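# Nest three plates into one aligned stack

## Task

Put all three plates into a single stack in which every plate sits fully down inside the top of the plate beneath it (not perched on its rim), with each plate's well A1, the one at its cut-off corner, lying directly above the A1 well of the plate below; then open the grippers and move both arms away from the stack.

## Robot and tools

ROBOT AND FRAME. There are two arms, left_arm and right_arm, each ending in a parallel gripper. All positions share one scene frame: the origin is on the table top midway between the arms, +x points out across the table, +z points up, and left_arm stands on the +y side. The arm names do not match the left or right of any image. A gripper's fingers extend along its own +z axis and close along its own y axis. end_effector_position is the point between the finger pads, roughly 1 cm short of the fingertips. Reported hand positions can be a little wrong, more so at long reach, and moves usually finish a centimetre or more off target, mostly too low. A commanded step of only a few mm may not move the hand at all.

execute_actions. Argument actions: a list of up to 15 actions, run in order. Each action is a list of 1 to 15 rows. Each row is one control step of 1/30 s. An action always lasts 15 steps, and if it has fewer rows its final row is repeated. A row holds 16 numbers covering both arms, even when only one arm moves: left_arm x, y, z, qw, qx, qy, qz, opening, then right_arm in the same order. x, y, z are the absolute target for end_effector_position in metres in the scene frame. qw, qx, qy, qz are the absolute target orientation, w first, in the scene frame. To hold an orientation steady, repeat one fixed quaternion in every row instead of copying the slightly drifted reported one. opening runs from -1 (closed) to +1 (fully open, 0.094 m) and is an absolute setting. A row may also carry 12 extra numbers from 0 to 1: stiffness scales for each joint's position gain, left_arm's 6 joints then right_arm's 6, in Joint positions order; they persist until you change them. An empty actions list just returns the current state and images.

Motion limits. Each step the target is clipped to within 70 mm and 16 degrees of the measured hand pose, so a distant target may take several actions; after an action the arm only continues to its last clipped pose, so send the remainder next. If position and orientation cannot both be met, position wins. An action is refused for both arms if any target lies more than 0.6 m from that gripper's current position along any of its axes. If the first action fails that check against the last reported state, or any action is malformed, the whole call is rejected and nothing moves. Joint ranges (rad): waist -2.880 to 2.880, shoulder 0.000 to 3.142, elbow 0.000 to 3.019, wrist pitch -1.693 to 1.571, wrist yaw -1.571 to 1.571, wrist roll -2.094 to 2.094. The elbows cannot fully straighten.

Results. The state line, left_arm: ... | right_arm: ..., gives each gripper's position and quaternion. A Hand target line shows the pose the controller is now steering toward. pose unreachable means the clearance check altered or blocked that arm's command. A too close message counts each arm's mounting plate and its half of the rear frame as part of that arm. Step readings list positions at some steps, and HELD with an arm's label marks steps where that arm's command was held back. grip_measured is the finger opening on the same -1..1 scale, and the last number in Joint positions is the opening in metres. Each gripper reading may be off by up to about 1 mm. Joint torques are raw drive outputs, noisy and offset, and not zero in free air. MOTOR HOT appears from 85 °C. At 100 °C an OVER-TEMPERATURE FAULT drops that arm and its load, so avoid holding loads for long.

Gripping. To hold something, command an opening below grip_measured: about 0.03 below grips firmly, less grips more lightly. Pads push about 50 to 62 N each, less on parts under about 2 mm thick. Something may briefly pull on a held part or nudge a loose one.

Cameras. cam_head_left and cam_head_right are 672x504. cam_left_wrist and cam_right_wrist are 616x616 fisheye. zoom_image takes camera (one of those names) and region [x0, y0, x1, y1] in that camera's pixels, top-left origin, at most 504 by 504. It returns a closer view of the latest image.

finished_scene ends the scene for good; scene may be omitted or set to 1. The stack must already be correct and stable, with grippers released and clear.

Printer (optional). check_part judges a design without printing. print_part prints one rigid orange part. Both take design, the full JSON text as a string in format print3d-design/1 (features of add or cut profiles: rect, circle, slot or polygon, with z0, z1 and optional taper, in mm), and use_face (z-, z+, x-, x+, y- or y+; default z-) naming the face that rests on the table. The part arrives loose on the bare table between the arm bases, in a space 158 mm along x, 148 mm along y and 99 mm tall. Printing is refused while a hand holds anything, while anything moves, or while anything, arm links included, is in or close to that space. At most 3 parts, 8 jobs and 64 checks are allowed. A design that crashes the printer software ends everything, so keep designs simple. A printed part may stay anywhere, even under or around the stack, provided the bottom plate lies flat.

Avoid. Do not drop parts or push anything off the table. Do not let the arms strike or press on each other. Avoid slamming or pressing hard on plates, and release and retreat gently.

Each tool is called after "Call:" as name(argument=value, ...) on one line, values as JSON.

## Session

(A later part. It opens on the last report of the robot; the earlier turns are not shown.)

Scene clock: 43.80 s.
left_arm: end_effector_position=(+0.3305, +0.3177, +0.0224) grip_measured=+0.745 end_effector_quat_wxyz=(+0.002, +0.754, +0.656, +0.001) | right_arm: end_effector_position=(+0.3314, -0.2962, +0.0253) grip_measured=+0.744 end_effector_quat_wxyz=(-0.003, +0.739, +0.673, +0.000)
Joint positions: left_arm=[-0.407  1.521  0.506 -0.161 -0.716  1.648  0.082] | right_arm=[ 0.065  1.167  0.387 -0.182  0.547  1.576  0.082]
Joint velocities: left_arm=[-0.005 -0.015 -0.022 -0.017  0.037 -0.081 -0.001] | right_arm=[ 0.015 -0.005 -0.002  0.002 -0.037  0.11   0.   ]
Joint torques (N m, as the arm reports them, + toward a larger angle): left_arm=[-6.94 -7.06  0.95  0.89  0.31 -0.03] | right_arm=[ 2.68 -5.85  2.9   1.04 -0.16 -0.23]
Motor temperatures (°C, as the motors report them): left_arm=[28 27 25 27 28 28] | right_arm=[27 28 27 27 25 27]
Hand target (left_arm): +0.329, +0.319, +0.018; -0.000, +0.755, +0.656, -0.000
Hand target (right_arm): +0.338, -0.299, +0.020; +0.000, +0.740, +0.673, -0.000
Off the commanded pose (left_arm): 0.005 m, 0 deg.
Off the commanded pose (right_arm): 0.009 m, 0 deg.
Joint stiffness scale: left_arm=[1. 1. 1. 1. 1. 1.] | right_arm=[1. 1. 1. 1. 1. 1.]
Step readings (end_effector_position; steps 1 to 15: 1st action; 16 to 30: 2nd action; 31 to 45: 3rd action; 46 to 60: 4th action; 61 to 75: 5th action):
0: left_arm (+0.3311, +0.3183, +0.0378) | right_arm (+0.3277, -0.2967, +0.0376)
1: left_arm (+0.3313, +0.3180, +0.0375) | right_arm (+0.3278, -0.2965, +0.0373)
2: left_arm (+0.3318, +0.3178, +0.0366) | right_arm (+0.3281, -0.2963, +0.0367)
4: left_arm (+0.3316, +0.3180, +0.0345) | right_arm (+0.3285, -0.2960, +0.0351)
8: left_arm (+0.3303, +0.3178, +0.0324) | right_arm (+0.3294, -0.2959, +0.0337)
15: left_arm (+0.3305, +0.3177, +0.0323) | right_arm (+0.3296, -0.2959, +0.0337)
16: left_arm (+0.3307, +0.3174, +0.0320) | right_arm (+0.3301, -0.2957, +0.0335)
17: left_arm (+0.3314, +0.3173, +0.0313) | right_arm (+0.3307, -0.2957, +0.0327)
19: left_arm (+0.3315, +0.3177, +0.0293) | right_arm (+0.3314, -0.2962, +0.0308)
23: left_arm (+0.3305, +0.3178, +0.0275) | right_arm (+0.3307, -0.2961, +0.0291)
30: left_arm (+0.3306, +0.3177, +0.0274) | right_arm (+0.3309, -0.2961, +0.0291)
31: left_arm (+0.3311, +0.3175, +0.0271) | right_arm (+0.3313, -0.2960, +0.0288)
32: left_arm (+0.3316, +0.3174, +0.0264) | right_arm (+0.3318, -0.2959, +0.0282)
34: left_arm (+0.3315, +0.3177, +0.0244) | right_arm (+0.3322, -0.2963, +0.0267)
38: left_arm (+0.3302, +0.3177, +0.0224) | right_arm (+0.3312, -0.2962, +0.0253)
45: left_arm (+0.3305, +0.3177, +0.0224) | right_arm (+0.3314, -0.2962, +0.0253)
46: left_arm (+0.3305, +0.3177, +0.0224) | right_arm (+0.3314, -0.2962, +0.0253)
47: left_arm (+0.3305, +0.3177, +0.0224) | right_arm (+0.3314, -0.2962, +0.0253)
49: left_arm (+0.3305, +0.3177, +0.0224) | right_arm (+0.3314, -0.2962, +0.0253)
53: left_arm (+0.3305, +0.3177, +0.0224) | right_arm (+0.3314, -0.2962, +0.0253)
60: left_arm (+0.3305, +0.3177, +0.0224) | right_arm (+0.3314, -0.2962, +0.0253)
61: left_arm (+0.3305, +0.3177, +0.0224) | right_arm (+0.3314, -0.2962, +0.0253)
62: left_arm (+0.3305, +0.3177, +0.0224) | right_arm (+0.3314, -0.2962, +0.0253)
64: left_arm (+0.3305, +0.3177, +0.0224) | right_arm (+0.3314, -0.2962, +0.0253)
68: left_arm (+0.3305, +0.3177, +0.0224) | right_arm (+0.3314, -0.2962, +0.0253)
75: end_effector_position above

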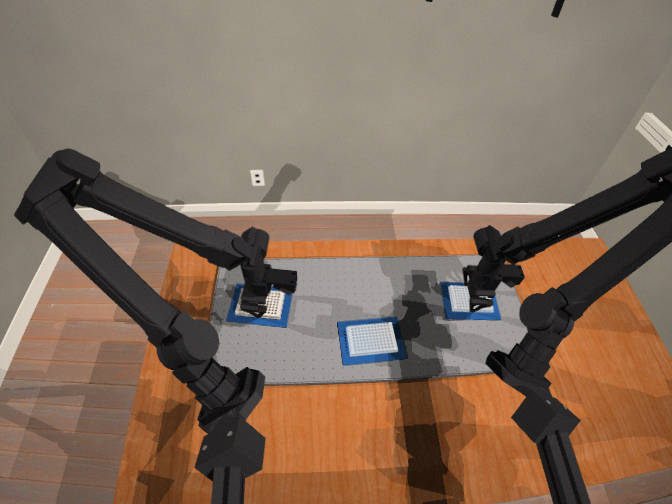

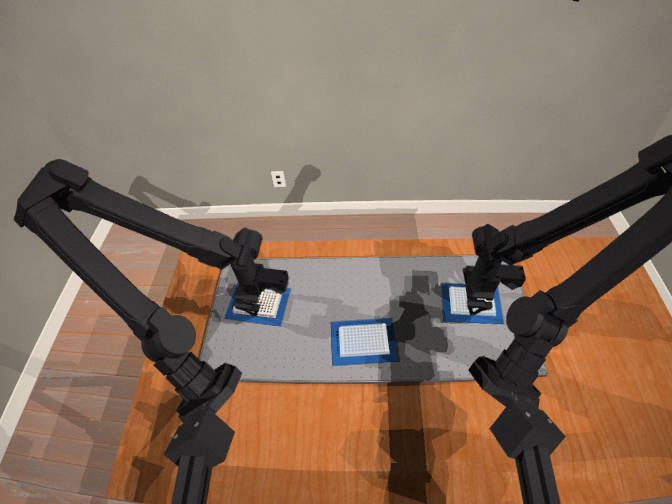

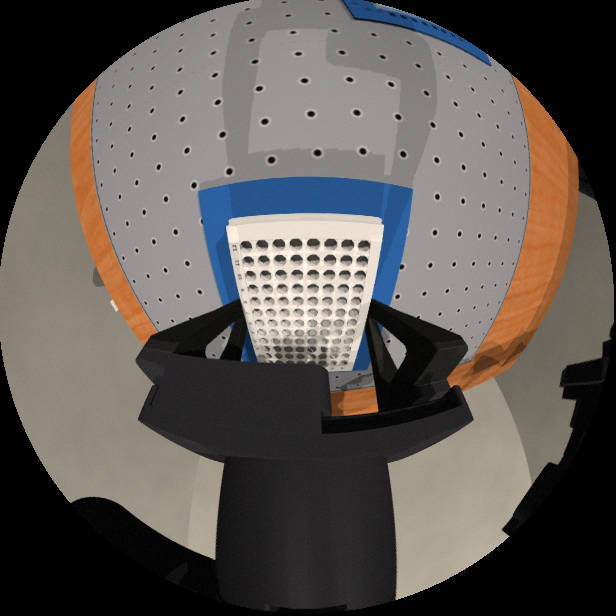

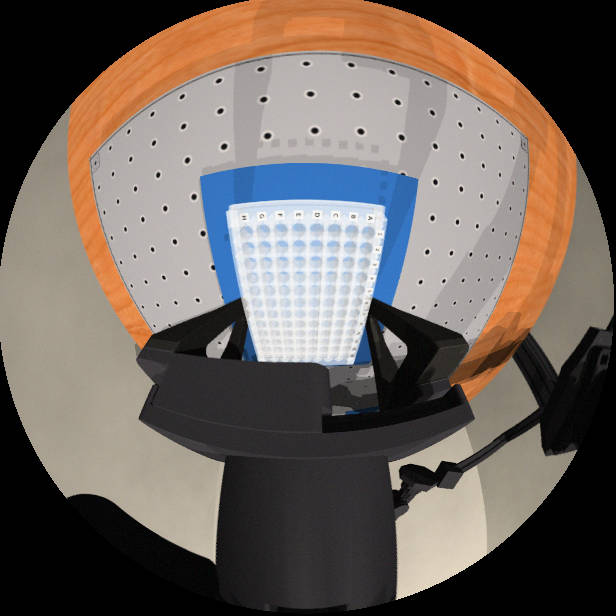

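Call:
execute_actions(actions=[[[0.329,0.319,0.045,0,0.755,0.656,0,0.71,0.338,-0.299,0.045,0,0.74,0.673,0,0.71]],[[0.32,0.3,0.08,0,0.755,0.656,0,0.71,0.335,-0.299,0.085,0,0.74,0.673,0,0.71]],[[0.29,0.24,0.08,0,0.73,0.683,0,0.71,0.33,-0.29,0.09,0,0.5,0.866,0,0.71]],[[0.26,0.18,0.08,0,0.707,0.707,0,0.71,0.33,-0.29,0.09,0,0.2,0.98,0,0.71]],[[0.23,0.12,0.08,0,0.68,0.733,0,0.71,0.33,-0.29,0.09,0,-0.15,0.989,0,0.71]],[[0.2,0.07,0.075,0,0.663,0.749,0,0.71,0.33,-0.29,0.09,0,-0.47,0.883,0,0.71]],[[0.2,0.05,0.065,0,0.663,0.749,0,0.71,0.33,-0.29,0.09,0,-0.749,0.663,0,0.71]],[[0.2,0.05,0.065,0,0.663,0.749,0,0.71,0.33,-0.29,0.09,0,-0.749,0.663,0,0.71]]])

Call:
zoom_image(camera="cam_left_wrist", region=[158, 80, 458, 380])

Scene clock: 55.47 s.
left_arm: end_effector_position=(+0.1966, +0.0581, +0.0614) grip_measured=+0.745 end_effector_quat_wxyz=(-0.006, +0.667, +0.745, +0.001) | right_arm: end_effector_position=(+0.3201, -0.2853, +0.0887) grip_measured=+0.744 end_effector_quat_wxyz=(+0.008, +0.750, -0.661, -0.008)
Joint positions: left_arm=[-1.145  2.235  0.811 -0.482 -0.745  0.372  0.082] | right_arm=[ 0.262  0.964  0.401 -0.536  0.654 -1.567  0.082]
Joint velocities: left_arm=[ 0.005 -0.005 -0.012 -0.007 -0.037  0.007 -0.001] | right_arm=[-0.005 -0.034 -0.007  0.002 -0.007 -0.139  0.001]
Joint torques (N m, as the arm reports them, + toward a larger angle): left_arm=[-12.71  -9.25   4.06   0.2    0.12  -0.27] | right_arm=[ 2.53 -6.51  5.04  0.83 -0.36 -0.21]
Motor temperatures (°C, as the motors report them): left_arm=[28 27 25 27 28 28] | right_arm=[27 28 27 27 25 27]
Hand target (left_arm): +0.200, +0.050, +0.065; +0.000, +0.663, +0.749, -0.000
Hand target (right_arm): +0.330, -0.290, +0.090; +0.001, +0.749, -0.663, +0.001
Off the commanded pose (left_arm): 0.009 m, 1 deg.
Off the commanded pose (right_arm): 0.011 m, 1 deg.
Joint stiffness scale: left_arm=[1. 1. 1. 1. 1. 1.] | right_arm=[1. 1. 1. 1. 1. 1.]
Step readings (end_effector_position; steps 1 to 15: 1st action; 16 to 30: 2nd action; 31 to 45: 3rd action; 46 to 60: 4th action; 61 to 75: 5th action; 76 to 90: 6th action; 91 to 105: 7th action; 106 to 120: 8th action):
0: left_arm (+0.3305, +0.3177, +0.0224) | right_arm (+0.3314, -0.2962, +0.0253)
1: left_arm (+0.3289, +0.3186, +0.0232) | right_arm (+0.3304, -0.2972, +0.0262)
2: left_arm (+0.3266, +0.3197, +0.0255) | right_arm (+0.3283, -0.2980, +0.0286)
4: left_arm (+0.3242, +0.3202, +0.0315) | right_arm (+0.3284, -0.2985, +0.0347)
8: left_arm (+0.3265, +0.3209, +0.0382) | right_arm (+0.3323, -0.2998, +0.0416)
15: left_arm (+0.3255, +0.3214, +0.0384) | right_arm (+0.3312, -0.2999, +0.0418)
16: left_arm (+0.3238, +0.3221, +0.0405) | right_arm (+0.3294, -0.3015, +0.0439)
17: left_arm (+0.3211, +0.3200, +0.0458) | right_arm (+0.3257, -0.3016, +0.0494)
19: left_arm (+0.3175, +0.3080, +0.0600) | right_arm (+0.3255, -0.2988, +0.0638)
23: left_arm (+0.3137, +0.2974, +0.0743) | right_arm (+0.3307, -0.2983, +0.0817)
30: left_arm (+0.3106, +0.2990, +0.0745) | right_arm (+0.3276, -0.2988, +0.0825)
31: left_arm (+0.3096, +0.2968, +0.0749) | right_arm (+0.3270, -0.3001, +0.0830)
32: left_arm (+0.3084, +0.2886, +0.0769) | right_arm (+0.3262, -0.3001, +0.0843)
34: left_arm (+0.2983, +0.2654, +0.0806) | right_arm (+0.3256, -0.2961, +0.0872)
38: left_arm (+0.2765, +0.2429, +0.0763) | right_arm (+0.3245, -0.2909, +0.0891)
45: left_arm (+0.2773, +0.2421, +0.0748) | right_arm (+0.3240, -0.2891, +0.0891)
46: left_arm (+0.2764, +0.2390, +0.0753) | right_arm (+0.3239, -0.2898, +0.0890)
47: left_arm (+0.2745, +0.2305, +0.0769) | right_arm (+0.3235, -0.2908, +0.0890)
49: left_arm (+0.2654, +0.2078, +0.0794) | right_arm (+0.3230, -0.2920, +0.0887)
53: left_arm (+0.2484, +0.1846, +0.0749) | right_arm (+0.3221, -0.2924, +0.0881)
60: left_arm (+0.2476, +0.1843, +0.0738) | right_arm (+0.3217, -0.2900, +0.0879)
61: left_arm (+0.2462, +0.1804, +0.0742) | right_arm (+0.3217, -0.2907, +0.0880)
62: left_arm (+0.2441, +0.1715, +0.0753) | right_arm (+0.3213, -0.2917, +0.0879)
64: left_arm (+0.2371, +0.1477, +0.0769) | right_arm (+0.3208, -0.2930, +0.0878)
68: left_arm (+0.2234, +0.1229, +0.0745) | right_arm (+0.3200, -0.2929, +0.0873)
75: left_arm (+0.2199, +0.1255, +0.0734) | right_arm (+0.3197, -0.2906, +0.0872)
76: left_arm (+0.2180, +0.1221, +0.0734) | right_arm (+0.3195, -0.2911, +0.0873)
77: left_arm (+0.2156, +0.1147, +0.0732) | right_arm (+0.3194, -0.2921, +0.0873)
79: left_arm (+0.2087, +0.0945, +0.0720) | right_arm (+0.3194, -0.2931, +0.0873)
83: left_arm (+0.1950, +0.0747, +0.0680) | right_arm (+0.3199, -0.2929, +0.0874)
90: left_arm (+0.1925, +0.0771, +0.0672) | right_arm (+0.3196, -0.2906, +0.0873)
91: left_arm (+0.1930, +0.0758, +0.0671) | right_arm (+0.3196, -0.2910, +0.0874)
92: left_arm (+0.1937, +0.0730, +0.0663) | right_arm (+0.3193, -0.2919, +0.0874)
94: left_arm (+0.1955, +0.0651, +0.0639) | right_arm (+0.3193, -0.2930, +0.0873)
98: left_arm (+0.1966, +0.0581, +0.0614) | right_arm (+0.3195, -0.2929, +0.0873)
105: left_arm (+0.1966, +0.0581, +0.0614) | right_arm (+0.3193, -0.2912, +0.0873)
106: left_arm (+0.1966, +0.0581, +0.0614) | right_arm (+0.3192, -0.2902, +0.0873)
107: left_arm (+0.1966, +0.0581, +0.0614) | right_arm (+0.3191, -0.2891, +0.0872)
109: left_arm (+0.1966, +0.0581, +0.0614) | right_arm (+0.3188, -0.2872, +0.0872)
113: left_arm (+0.1966, +0.0581, +0.0614) | right_arm (+0.3190, -0.2853, +0.0876)
120: end_effector_position above

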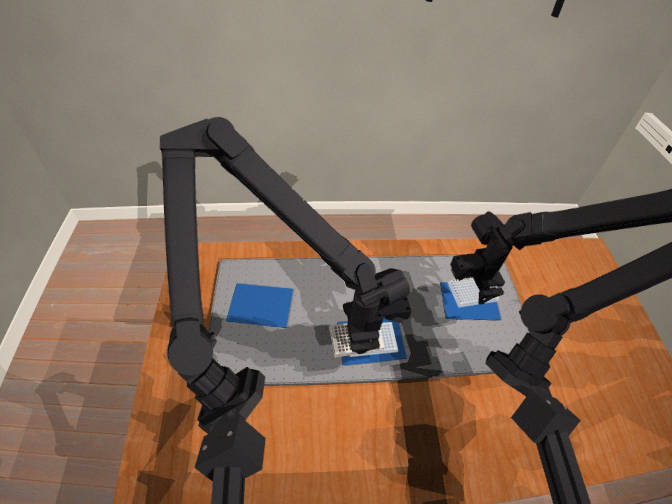

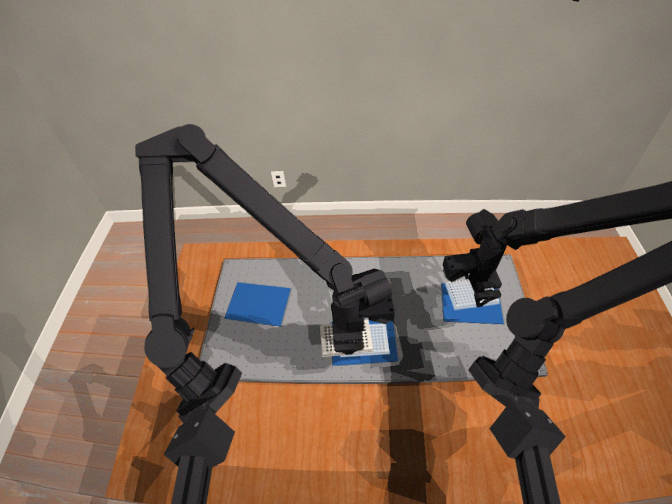

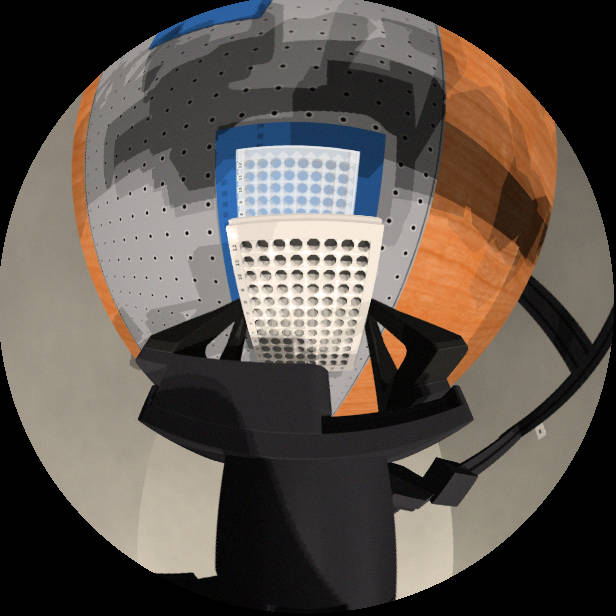

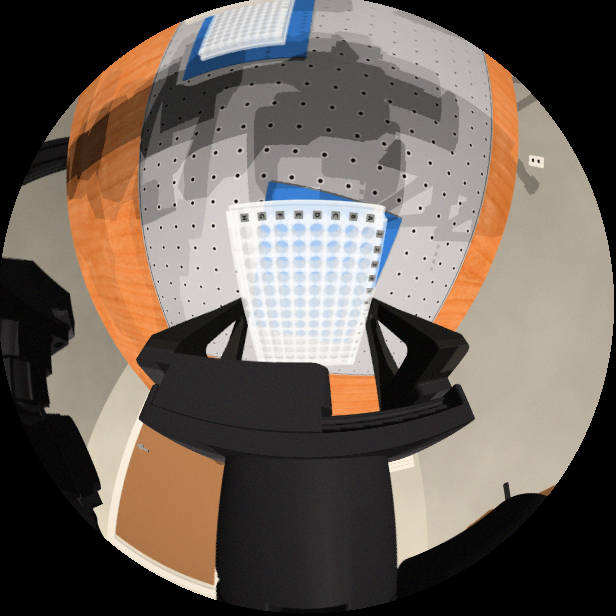

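Region (158, 80, 458, 380) of cam_left_wrist's 616x616 image, scaled by 1.680, with more detail than that image has.

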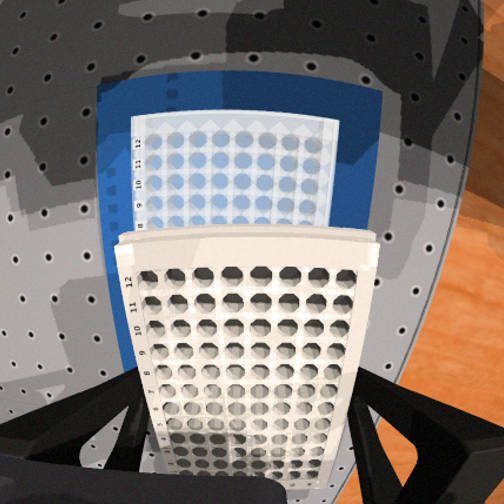

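Call:
execute_actions(actions=[[[0.209,0.03,0.057,0,0.682,0.731,0,0.71,0.31,-0.26,0.09,0,-0.731,0.682,0,0.71]],[[0.21,0.018,0.047,0,0.682,0.731,0,0.71,0.3,-0.24,0.09,0,-0.731,0.682,0,0.71]],[[0.21,0.018,0.043,0,0.682,0.731,0,0.71,0.3,-0.24,0.09,0,-0.731,0.682,0,0.71]]])

Call:
zoom_image(camera="cam_left_wrist", region=[206, 150, 406, 310])

Call:
zoom_image(camera="cam_head_right", region=[320, 310, 410, 375])

Scene clock: 62.33 s.
left_arm: end_effector_position=(+0.2023, +0.0261, +0.0462) grip_measured=+0.745 end_effector_quat_wxyz=(-0.006, +0.687, +0.726, +0.002) | right_arm: end_effector_position=(+0.3026, -0.2418, +0.0920) grip_measured=+0.744 end_effector_quat_wxyz=(-0.000, +0.735, -0.678, -0.002)
Joint positions: left_arm=[-1.139  2.326  0.905 -0.479 -0.75   0.435  0.082] | right_arm=[ 0.434  1.071  0.374 -0.507  0.724 -1.335  0.082]
Joint velocities: left_arm=[-0.015 -0.024 -0.007  0.017  0.007  0.037  0.   ] | right_arm=[ 0.005 -0.005 -0.002 -0.007  0.081  0.007  0.   ]
Joint torques (N m, as the arm reports them, + toward a larger angle): left_arm=[-10.99  -9.58   4.23   1.1   -0.01  -0.08] | right_arm=[ 5.01 -3.72  3.2   0.89  0.06  0.14]
Motor temperatures (°C, as the motors report them): left_arm=[28 27 25 27 28 28] | right_arm=[27 28 27 27 25 27]
Hand target (left_arm): +0.210, +0.018, +0.043; +0.000, +0.682, +0.731, -0.000
Hand target (right_arm): +0.300, -0.240, +0.090; -0.000, +0.731, -0.682, -0.000
Off the commanded pose (left_arm): 0.012 m, 1 deg.
Off the commanded pose (right_arm): 0.004 m, 1 deg.
Joint stiffness scale: left_arm=[1. 1. 1. 1. 1. 1.] | right_arm=[1. 1. 1. 1. 1. 1.]
Step readings (end_effector_position; steps 1 to 15: 1st action; 16 to 30: 2nd action; 31 to 45: 3rd action):
0: left_arm (+0.1966, +0.0581, +0.0614) | right_arm (+0.3200, -0.2854, +0.0886)
1: left_arm (+0.1972, +0.0567, +0.0612) | right_arm (+0.3201, -0.2857, +0.0890)
2: left_arm (+0.1984, +0.0533, +0.0606) | right_arm (+0.3202, -0.2824, +0.0902)
4: left_arm (+0.2014, +0.0434, +0.0583) | right_arm (+0.3179, -0.2715, +0.0932)
8: left_arm (+0.2044, +0.0342, +0.0565) | right_arm (+0.3132, -0.2619, +0.0935)
15: left_arm (+0.2044, +0.0342, +0.0565) | right_arm (+0.3125, -0.2620, +0.0928)
16: left_arm (+0.2045, +0.0337, +0.0561) | right_arm (+0.3125, -0.2624, +0.0929)
17: left_arm (+0.2050, +0.0319, +0.0554) | right_arm (+0.3123, -0.2597, +0.0934)
19: left_arm (+0.2043, +0.0275, +0.0525) | right_arm (+0.3092, -0.2498, +0.0943)
23: left_arm (+0.2012, +0.0251, +0.0484) | right_arm (+0.3026, -0.2417, +0.0924)
30: left_arm (+0.2007, +0.0253, +0.0479) | right_arm (+0.3026, -0.2417, +0.0920)
31: left_arm (+0.2009, +0.0253, +0.0478) | right_arm (+0.3026, -0.2418, +0.0920)
32: left_arm (+0.2013, +0.0253, +0.0476) | right_arm (+0.3026, -0.2418, +0.0920)
34: left_arm (+0.2018, +0.0256, +0.0471) | right_arm (+0.3026, -0.2418, +0.0920)
38: left_arm (+0.2023, +0.0261, +0.0462) | right_arm (+0.3026, -0.2418, +0.0920)
45: end_effector_position above

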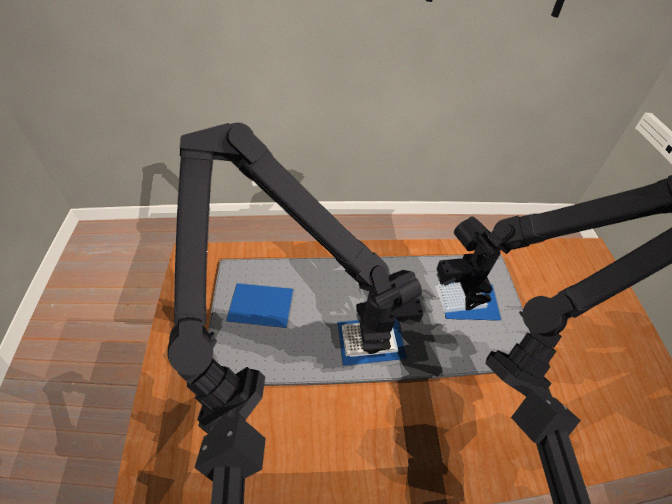

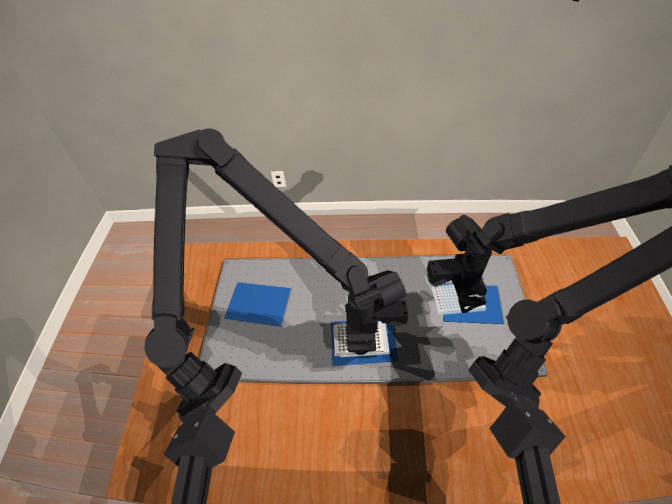

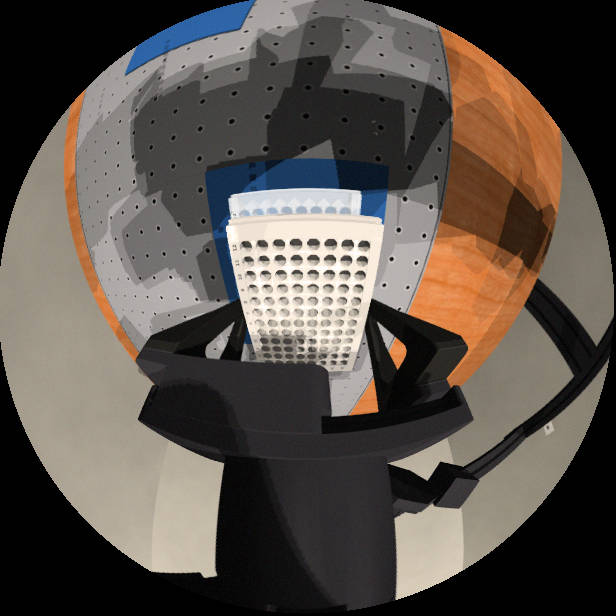

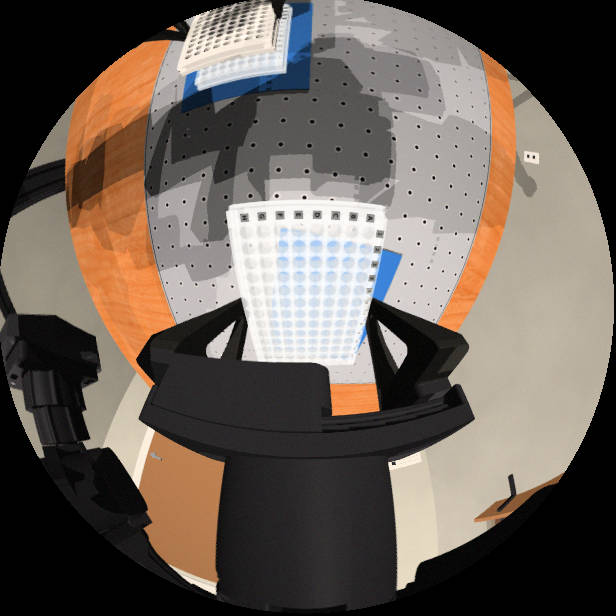

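Region (206, 150, 406, 310) of cam_left_wrist's 616x616 image, scaled by 2.520, with more detail than that image has; it fills the top 403 rows of this view, and the rest is white.

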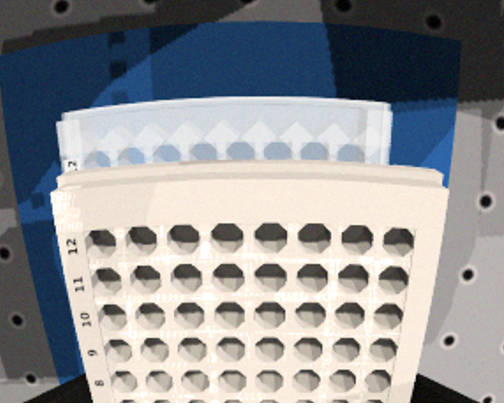

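Region (320, 310, 410, 375) of cam_head_right's 672x504 image, scaled by 5.600, with more detail than that image has.

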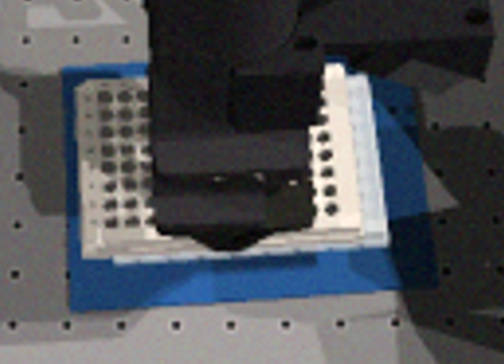

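Call:
execute_actions(actions=[[[0.216,0.012,0.042,0,0.674,0.739,0,0.71,0.3,-0.24,0.09,0,-0.731,0.682,0,0.71]],[[0.216,0.01,0.038,0,0.674,0.739,0,0.71,0.3,-0.24,0.09,0,-0.731,0.682,0,0.71]]])

Call:
zoom_image(camera="cam_left_wrist", region=[206, 150, 406, 310])

Call:
zoom_image(camera="cam_right_wrist", region=[160, 0, 330, 120])

Scene clock: 68.30 s.
left_arm: end_effector_position=(+0.2062, +0.0197, +0.0407) grip_measured=+0.745 end_effector_quat_wxyz=(-0.008, +0.684, +0.730, +0.003) | right_arm: end_effector_position=(+0.3026, -0.2419, +0.0920) grip_measured=+0.744 end_effector_quat_wxyz=(-0.000, +0.735, -0.678, -0.002)
Joint positions: left_arm=[-1.128  2.347  0.929 -0.479 -0.753  0.436  0.082] | right_arm=[ 0.434  1.071  0.374 -0.507  0.725 -1.335  0.082]
Joint velocities: left_arm=[-0.015 -0.015 -0.007 -0.012  0.051  0.066  0.001] | right_arm=[-0.005 -0.015  0.007 -0.002 -0.081  0.037 -0.001]
Joint torques (N m, as the arm reports them, + toward a larger angle): left_arm=[-11.35  -9.21   4.79   1.08  -0.05  -0.12] | right_arm=[ 5.01 -3.49  3.14  0.96  0.04  0.15]
Motor temperatures (°C, as the motors report them): left_arm=[28 27 25 27 28 28] | right_arm=[27 28 27 27 25 27]
Hand target (left_arm): +0.216, +0.010, +0.038; +0.000, +0.674, +0.739, +0.000
Hand target (right_arm): +0.300, -0.240, +0.090; -0.000, +0.731, -0.682, -0.000
Off the commanded pose (left_arm): 0.014 m, 2 deg.
Off the commanded pose (right_arm): 0.004 m, 1 deg.
Joint stiffness scale: left_arm=[1. 1. 1. 1. 1. 1.] | right_arm=[1. 1. 1. 1. 1. 1.]
Step readings (end_effector_position; steps 1 to 15: 1st action; 16 to 30: 2nd action):
0: left_arm (+0.2023, +0.0261, +0.0462) | right_arm (+0.3026, -0.2418, +0.0920)
1: left_arm (+0.2027, +0.0258, +0.0462) | right_arm (+0.3026, -0.2418, +0.0920)
2: left_arm (+0.2035, +0.0248, +0.0459) | right_arm (+0.3026, -0.2418, +0.0920)
4: left_arm (+0.2055, +0.0221, +0.0452) | right_arm (+0.3026, -0.2419, +0.0920)
8: left_arm (+0.2084, +0.0192, +0.0450) | right_arm (+0.3026, -0.2419, +0.0920)
15: left_arm (+0.2084, +0.0190, +0.0450) | right_arm (+0.3026, -0.2419, +0.0920)
16: left_arm (+0.2084, +0.0192, +0.0448) | right_arm (+0.3026, -0.2419, +0.0920)
17: left_arm (+0.2084, +0.0190, +0.0444) | right_arm (+0.3026, -0.2419, +0.0920)
19: left_arm (+0.2080, +0.0189, +0.0431) | right_arm (+0.3026, -0.2419, +0.0920)
23: left_arm (+0.2065, +0.0196, +0.0409) | right_arm (+0.3026, -0.2419, +0.0920)
30: end_effector_position above

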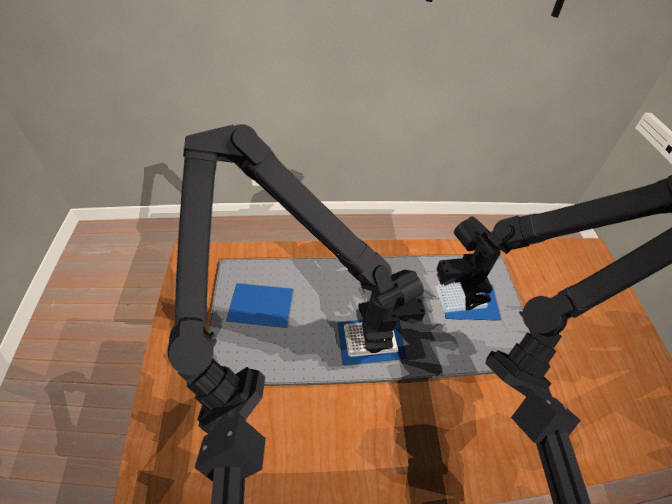

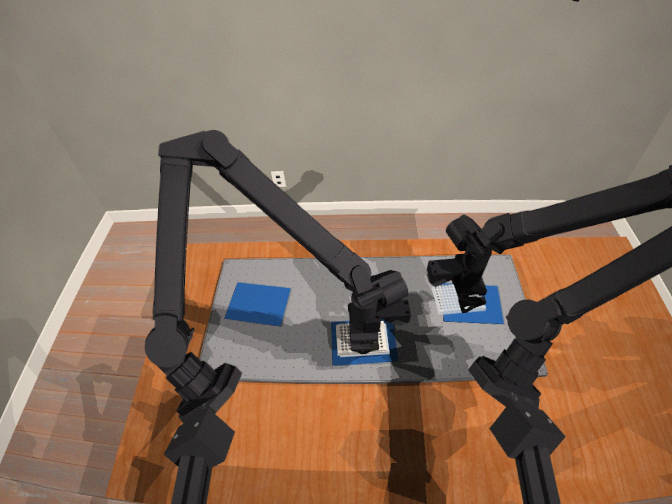

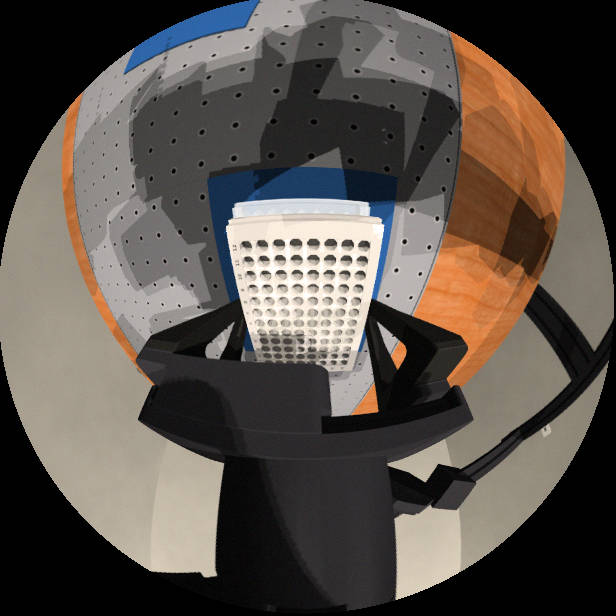

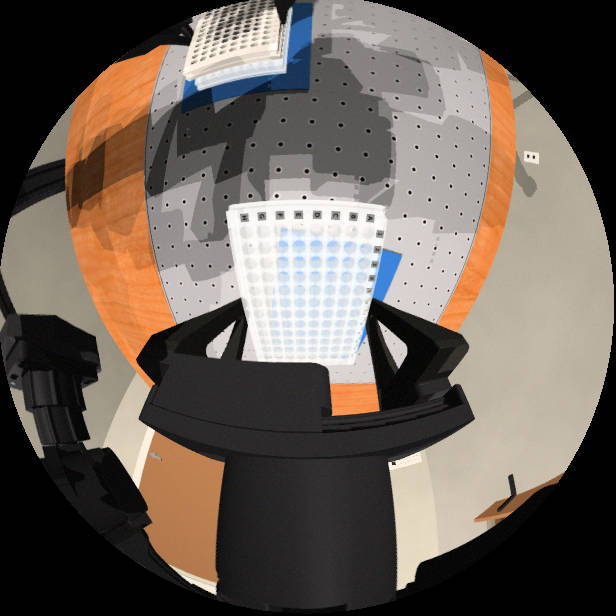

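Region (206, 150, 406, 310) of cam_left_wrist's 616x616 image, scaled by 2.520, with more detail than that image has; it fills the top 403 rows of this view, and the rest is white.

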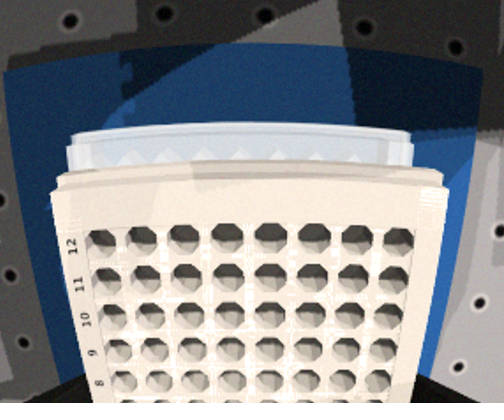

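Region (160, 0, 330, 120) of cam_right_wrist's 616x616 image, scaled by 2.965, with more detail than that image has; it fills the top 356 rows of this view, and the rest is white.

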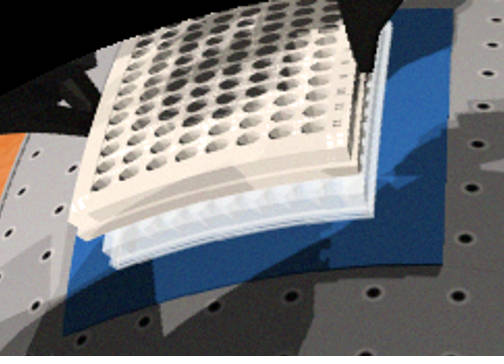

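Call:
execute_actions(actions=[[[0.218,0.006,0.0375,0,0.672,0.741,0,0.71,0.3,-0.24,0.09,0,-0.731,0.682,0,0.71]],[[0.219,0.003,0.037,0,0.672,0.741,0,0.71,0.3,-0.24,0.09,0,-0.731,0.682,0,0.71]]])

Call:
zoom_image(camera="cam_left_wrist", region=[206, 150, 406, 310])

Call:
zoom_image(camera="cam_right_wrist", region=[160, 0, 330, 120])

Scene clock: 75.67 s.
left_arm: end_effector_position=(+0.2108, +0.0106, +0.0401) grip_measured=+0.745 end_effector_quat_wxyz=(-0.003, +0.680, +0.733, +0.001) | right_arm: end_effector_position=(+0.3026, -0.2419, +0.0920) grip_measured=+0.744 end_effector_quat_wxyz=(-0.000, +0.735, -0.678, -0.002)
Joint positions: left_arm=[-1.128  2.358  0.953 -0.479 -0.753  0.436  0.082] | right_arm=[ 0.434  1.071  0.374 -0.507  0.725 -1.335  0.082]
Joint velocities: left_arm=[ 0.005  0.005 -0.002  0.017  0.081 -0.022  0.001] | right_arm=[-0.015 -0.024 -0.012  0.017  0.007 -0.022 -0.002]
Joint torques (N m, as the arm reports them, + toward a larger angle): left_arm=[-11.53  -9.52   4.55   0.73  -0.03  -0.17] | right_arm=[ 5.22 -3.47  3.25  0.93  0.05  0.12]
Motor temperatures (°C, as the motors report them): left_arm=[28 27 25 27 28 28] | right_arm=[27 28 27 27 25 27]
Hand target (left_arm): +0.219, +0.003, +0.037; +0.000, +0.672, +0.741, -0.000
Hand target (right_arm): +0.300, -0.240, +0.090; -0.000, +0.731, -0.682, -0.000
Off the commanded pose (left_arm): 0.012 m, 1 deg.
Off the commanded pose (right_arm): 0.004 m, 1 deg.
Joint stiffness scale: left_arm=[1. 1. 1. 1. 1. 1.] | right_arm=[1. 1. 1. 1. 1. 1.]
Step readings (end_effector_position; steps 1 to 15: 1st action; 16 to 30: 2nd action):
0: left_arm (+0.2062, +0.0197, +0.0407) | right_arm (+0.3026, -0.2419, +0.0920)
1: left_arm (+0.2064, +0.0194, +0.0406) | right_arm (+0.3026, -0.2419, +0.0920)
2: left_arm (+0.2068, +0.0185, +0.0406) | right_arm (+0.3026, -0.2419, +0.0920)
4: left_arm (+0.2081, +0.0162, +0.0405) | right_arm (+0.3026, -0.2419, +0.0920)
8: left_arm (+0.2098, +0.0138, +0.0408) | right_arm (+0.3026, -0.2419, +0.0920)
15: left_arm (+0.2098, +0.0138, +0.0408) | right_arm (+0.3026, -0.2419, +0.0920)
16: left_arm (+0.2099, +0.0135, +0.0408) | right_arm (+0.3026, -0.2419, +0.0920)
17: left_arm (+0.2101, +0.0131, +0.0407) | right_arm (+0.3026, -0.2419, +0.0920)
19: left_arm (+0.2105, +0.0117, +0.0404) | right_arm (+0.3026, -0.2419, +0.0920)
23: left_arm (+0.2108, +0.0106, +0.0401) | right_arm (+0.3026, -0.2419, +0.0920)
30: end_effector_position above

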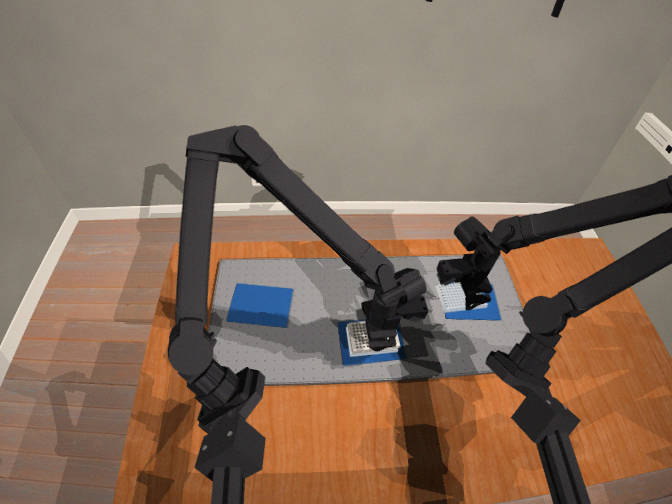

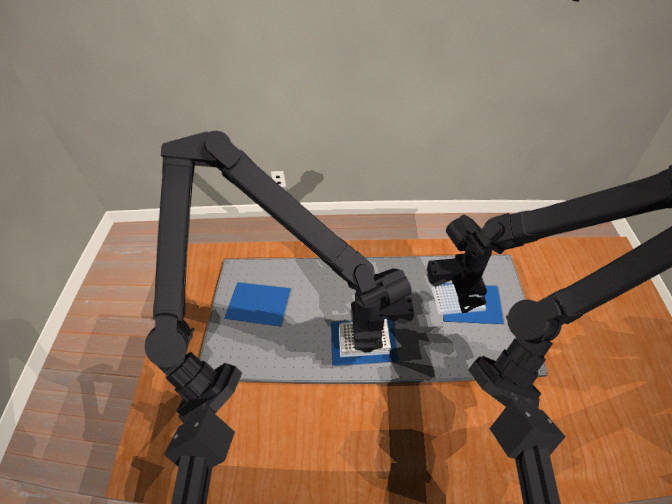

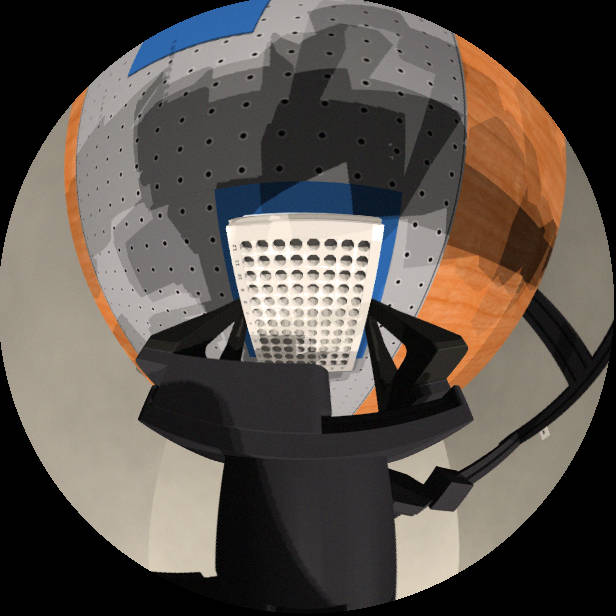

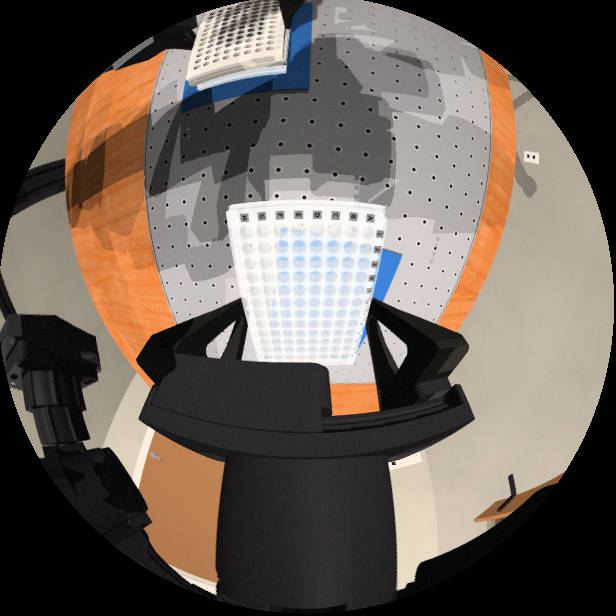

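Region (206, 150, 406, 310) of cam_left_wrist's 616x616 image, scaled by 2.520, with more detail than that image has; it fills the top 403 rows of this view, and the rest is white.

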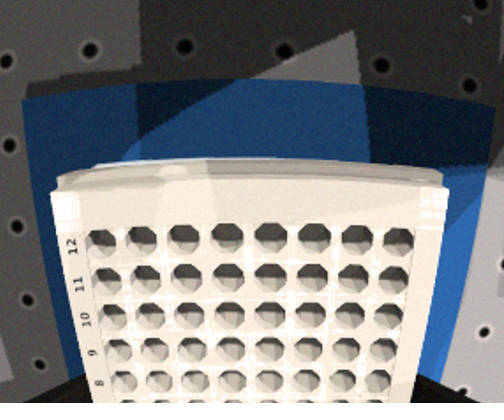

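Region (160, 0, 330, 120) of cam_right_wrist's 616x616 image, scaled by 2.965, with more detail than that image has; it fills the top 356 rows of this view, and the rest is white.

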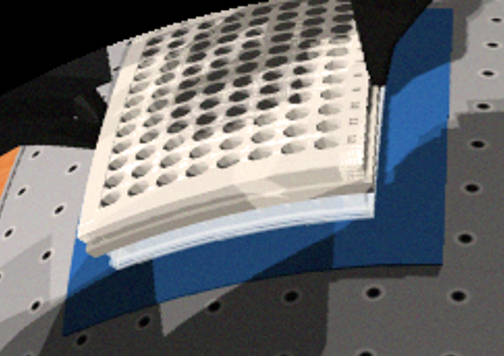

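Descending drifts -x, +y, which is the desired direction.

Call:
execute_actions(actions=[[[0.218,0.003,0.034,0,0.672,0.741,0,0.71,0.3,-0.24,0.09,0,-0.731,0.682,0,0.71]],[[0.218,0.003,0.031,0,0.672,0.741,0,0.71,0.3,-0.24,0.09,0,-0.731,0.682,0,0.71]]])

Call:
zoom_image(camera="cam_left_wrist", region=[206, 150, 406, 310])

Call:
zoom_image(camera="cam_right_wrist", region=[160, 0, 330, 120])

Call:
zoom_image(camera="cam_head_right", region=[320, 310, 410, 375])

Scene clock: 82.87 s.
left_arm: end_effector_position=(+0.2100, +0.0110, +0.0355) grip_measured=+0.745 end_effector_quat_wxyz=(-0.005, +0.678, +0.735, +0.002) | right_arm: end_effector_position=(+0.3026, -0.2419, +0.0920) grip_measured=+0.744 end_effector_quat_wxyz=(-0.000, +0.735, -0.678, -0.002)
Joint positions: left_arm=[-1.12   2.368  0.953 -0.468 -0.756  0.436  0.082] | right_arm=[ 0.434  1.071  0.374 -0.507  0.725 -1.335  0.082]
Joint velocities: left_arm=[-0.005 -0.005 -0.002  0.002 -0.022 -0.051  0.   ] | right_arm=[-0.015 -0.015  0.022 -0.012 -0.037  0.022  0.001]
Joint torques (N m, as the arm reports them, + toward a larger angle): left_arm=[-11.85  -9.39   4.35   1.08  -0.03  -0.03] | right_arm=[ 5.09 -3.78  3.21  0.98  0.05  0.15]
Motor temperatures (°C, as the motors report them): left_arm=[28 27 25 27 28 28] | right_arm=[27 28 27 27 25 27]
Hand target (left_arm): +0.218, +0.003, +0.031; +0.000, +0.672, +0.741, -0.000
Hand target (right_arm): +0.300, -0.240, +0.090; -0.000, +0.731, -0.682, -0.000
Off the commanded pose (left_arm): 0.012 m, 1 deg.
Off the commanded pose (right_arm): 0.004 m, 1 deg.
Joint stiffness scale: left_arm=[1. 1. 1. 1. 1. 1.] | right_arm=[1. 1. 1. 1. 1. 1.]
Step readings (end_effector_position; steps 1 to 15: 1st action; 16 to 30: 2nd action):
0: left_arm (+0.2108, +0.0106, +0.0401) | right_arm (+0.3026, -0.2419, +0.0920)
1: left_arm (+0.2108, +0.0106, +0.0400) | right_arm (+0.3026, -0.2419, +0.0920)
2: left_arm (+0.2108, +0.0107, +0.0398) | right_arm (+0.3026, -0.2419, +0.0920)
4: left_arm (+0.2103, +0.0110, +0.0389) | right_arm (+0.3026, -0.2419, +0.0920)
8: left_arm (+0.2094, +0.0115, +0.0375) | right_arm (+0.3026, -0.2419, +0.0920)
15: left_arm (+0.2092, +0.0116, +0.0374) | right_arm (+0.3026, -0.2419, +0.0920)
16: left_arm (+0.2093, +0.0114, +0.0372) | right_arm (+0.3026, -0.2419, +0.0920)
17: left_arm (+0.2097, +0.0111, +0.0369) | right_arm (+0.3026, -0.2419, +0.0920)
19: left_arm (+0.2099, +0.0110, +0.0358) | right_arm (+0.3026, -0.2419, +0.0920)
23: left_arm (+0.2100, +0.0110, +0.0355) | right_arm (+0.3026, -0.2419, +0.0920)
30: end_effector_position above

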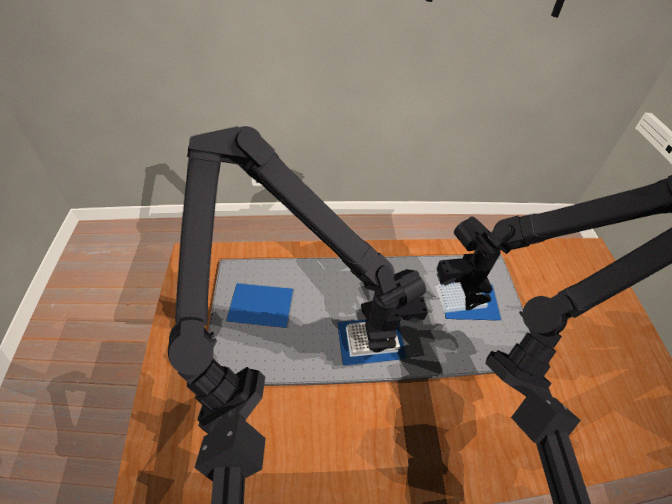

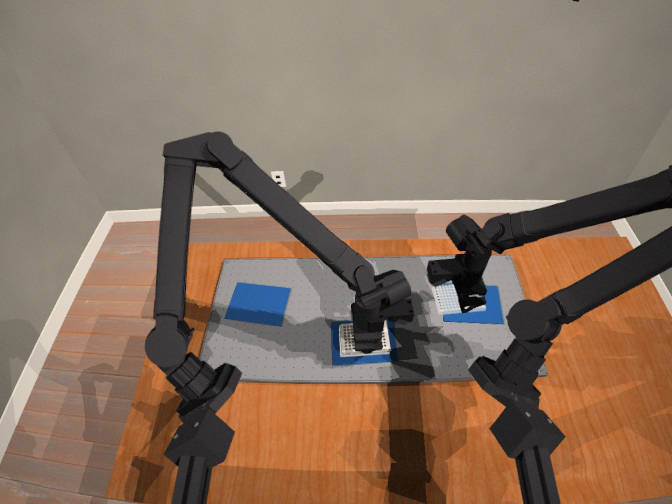

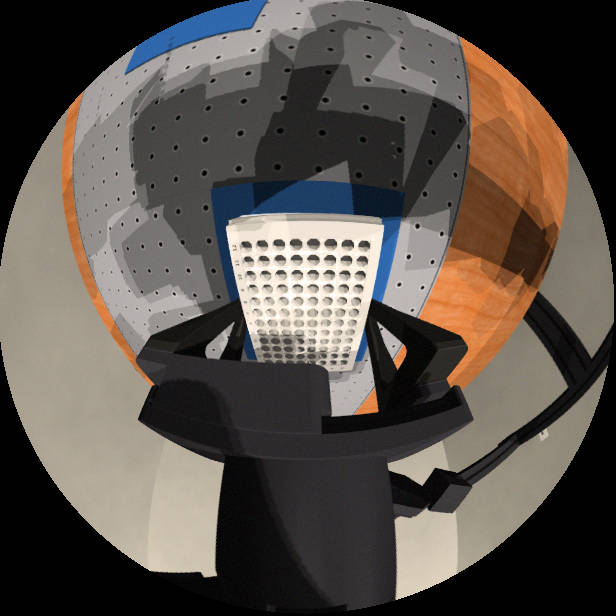

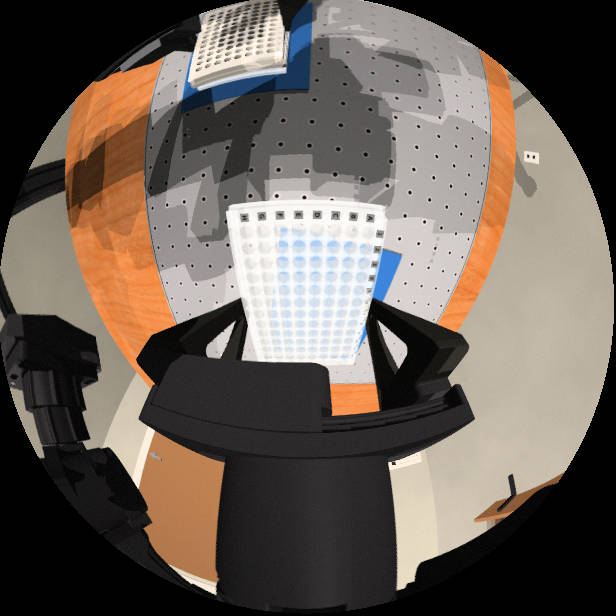

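Region (206, 150, 406, 310) of cam_left_wrist's 616x616 image, scaled by 2.520, with more detail than that image has; it fills the top 403 rows of this view, and the rest is white.

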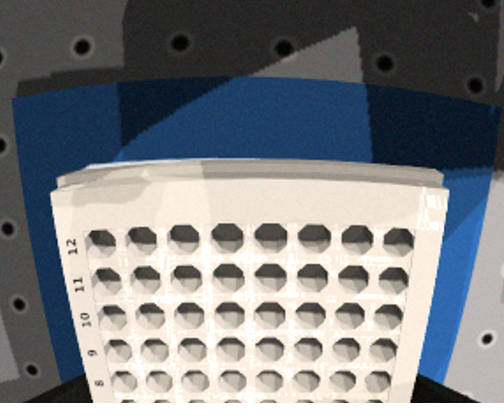

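Region (160, 0, 330, 120) of cam_right_wrist's 616x616 image, scaled by 2.965, with more detail than that image has; it fills the top 356 rows of this view, and the rest is white.

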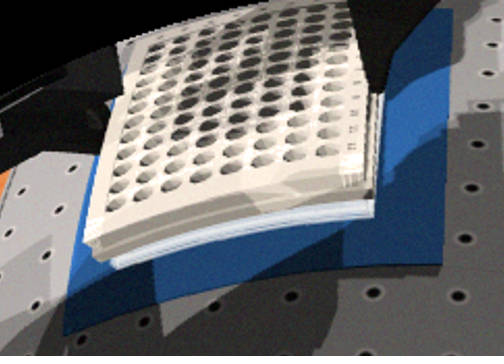

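Region (320, 310, 410, 375) of cam_head_right's 672x504 image, scaled by 5.600, with more detail than that image has.

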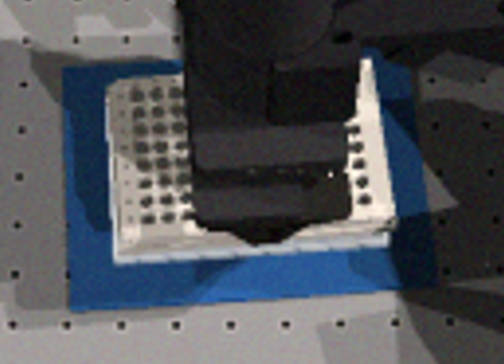

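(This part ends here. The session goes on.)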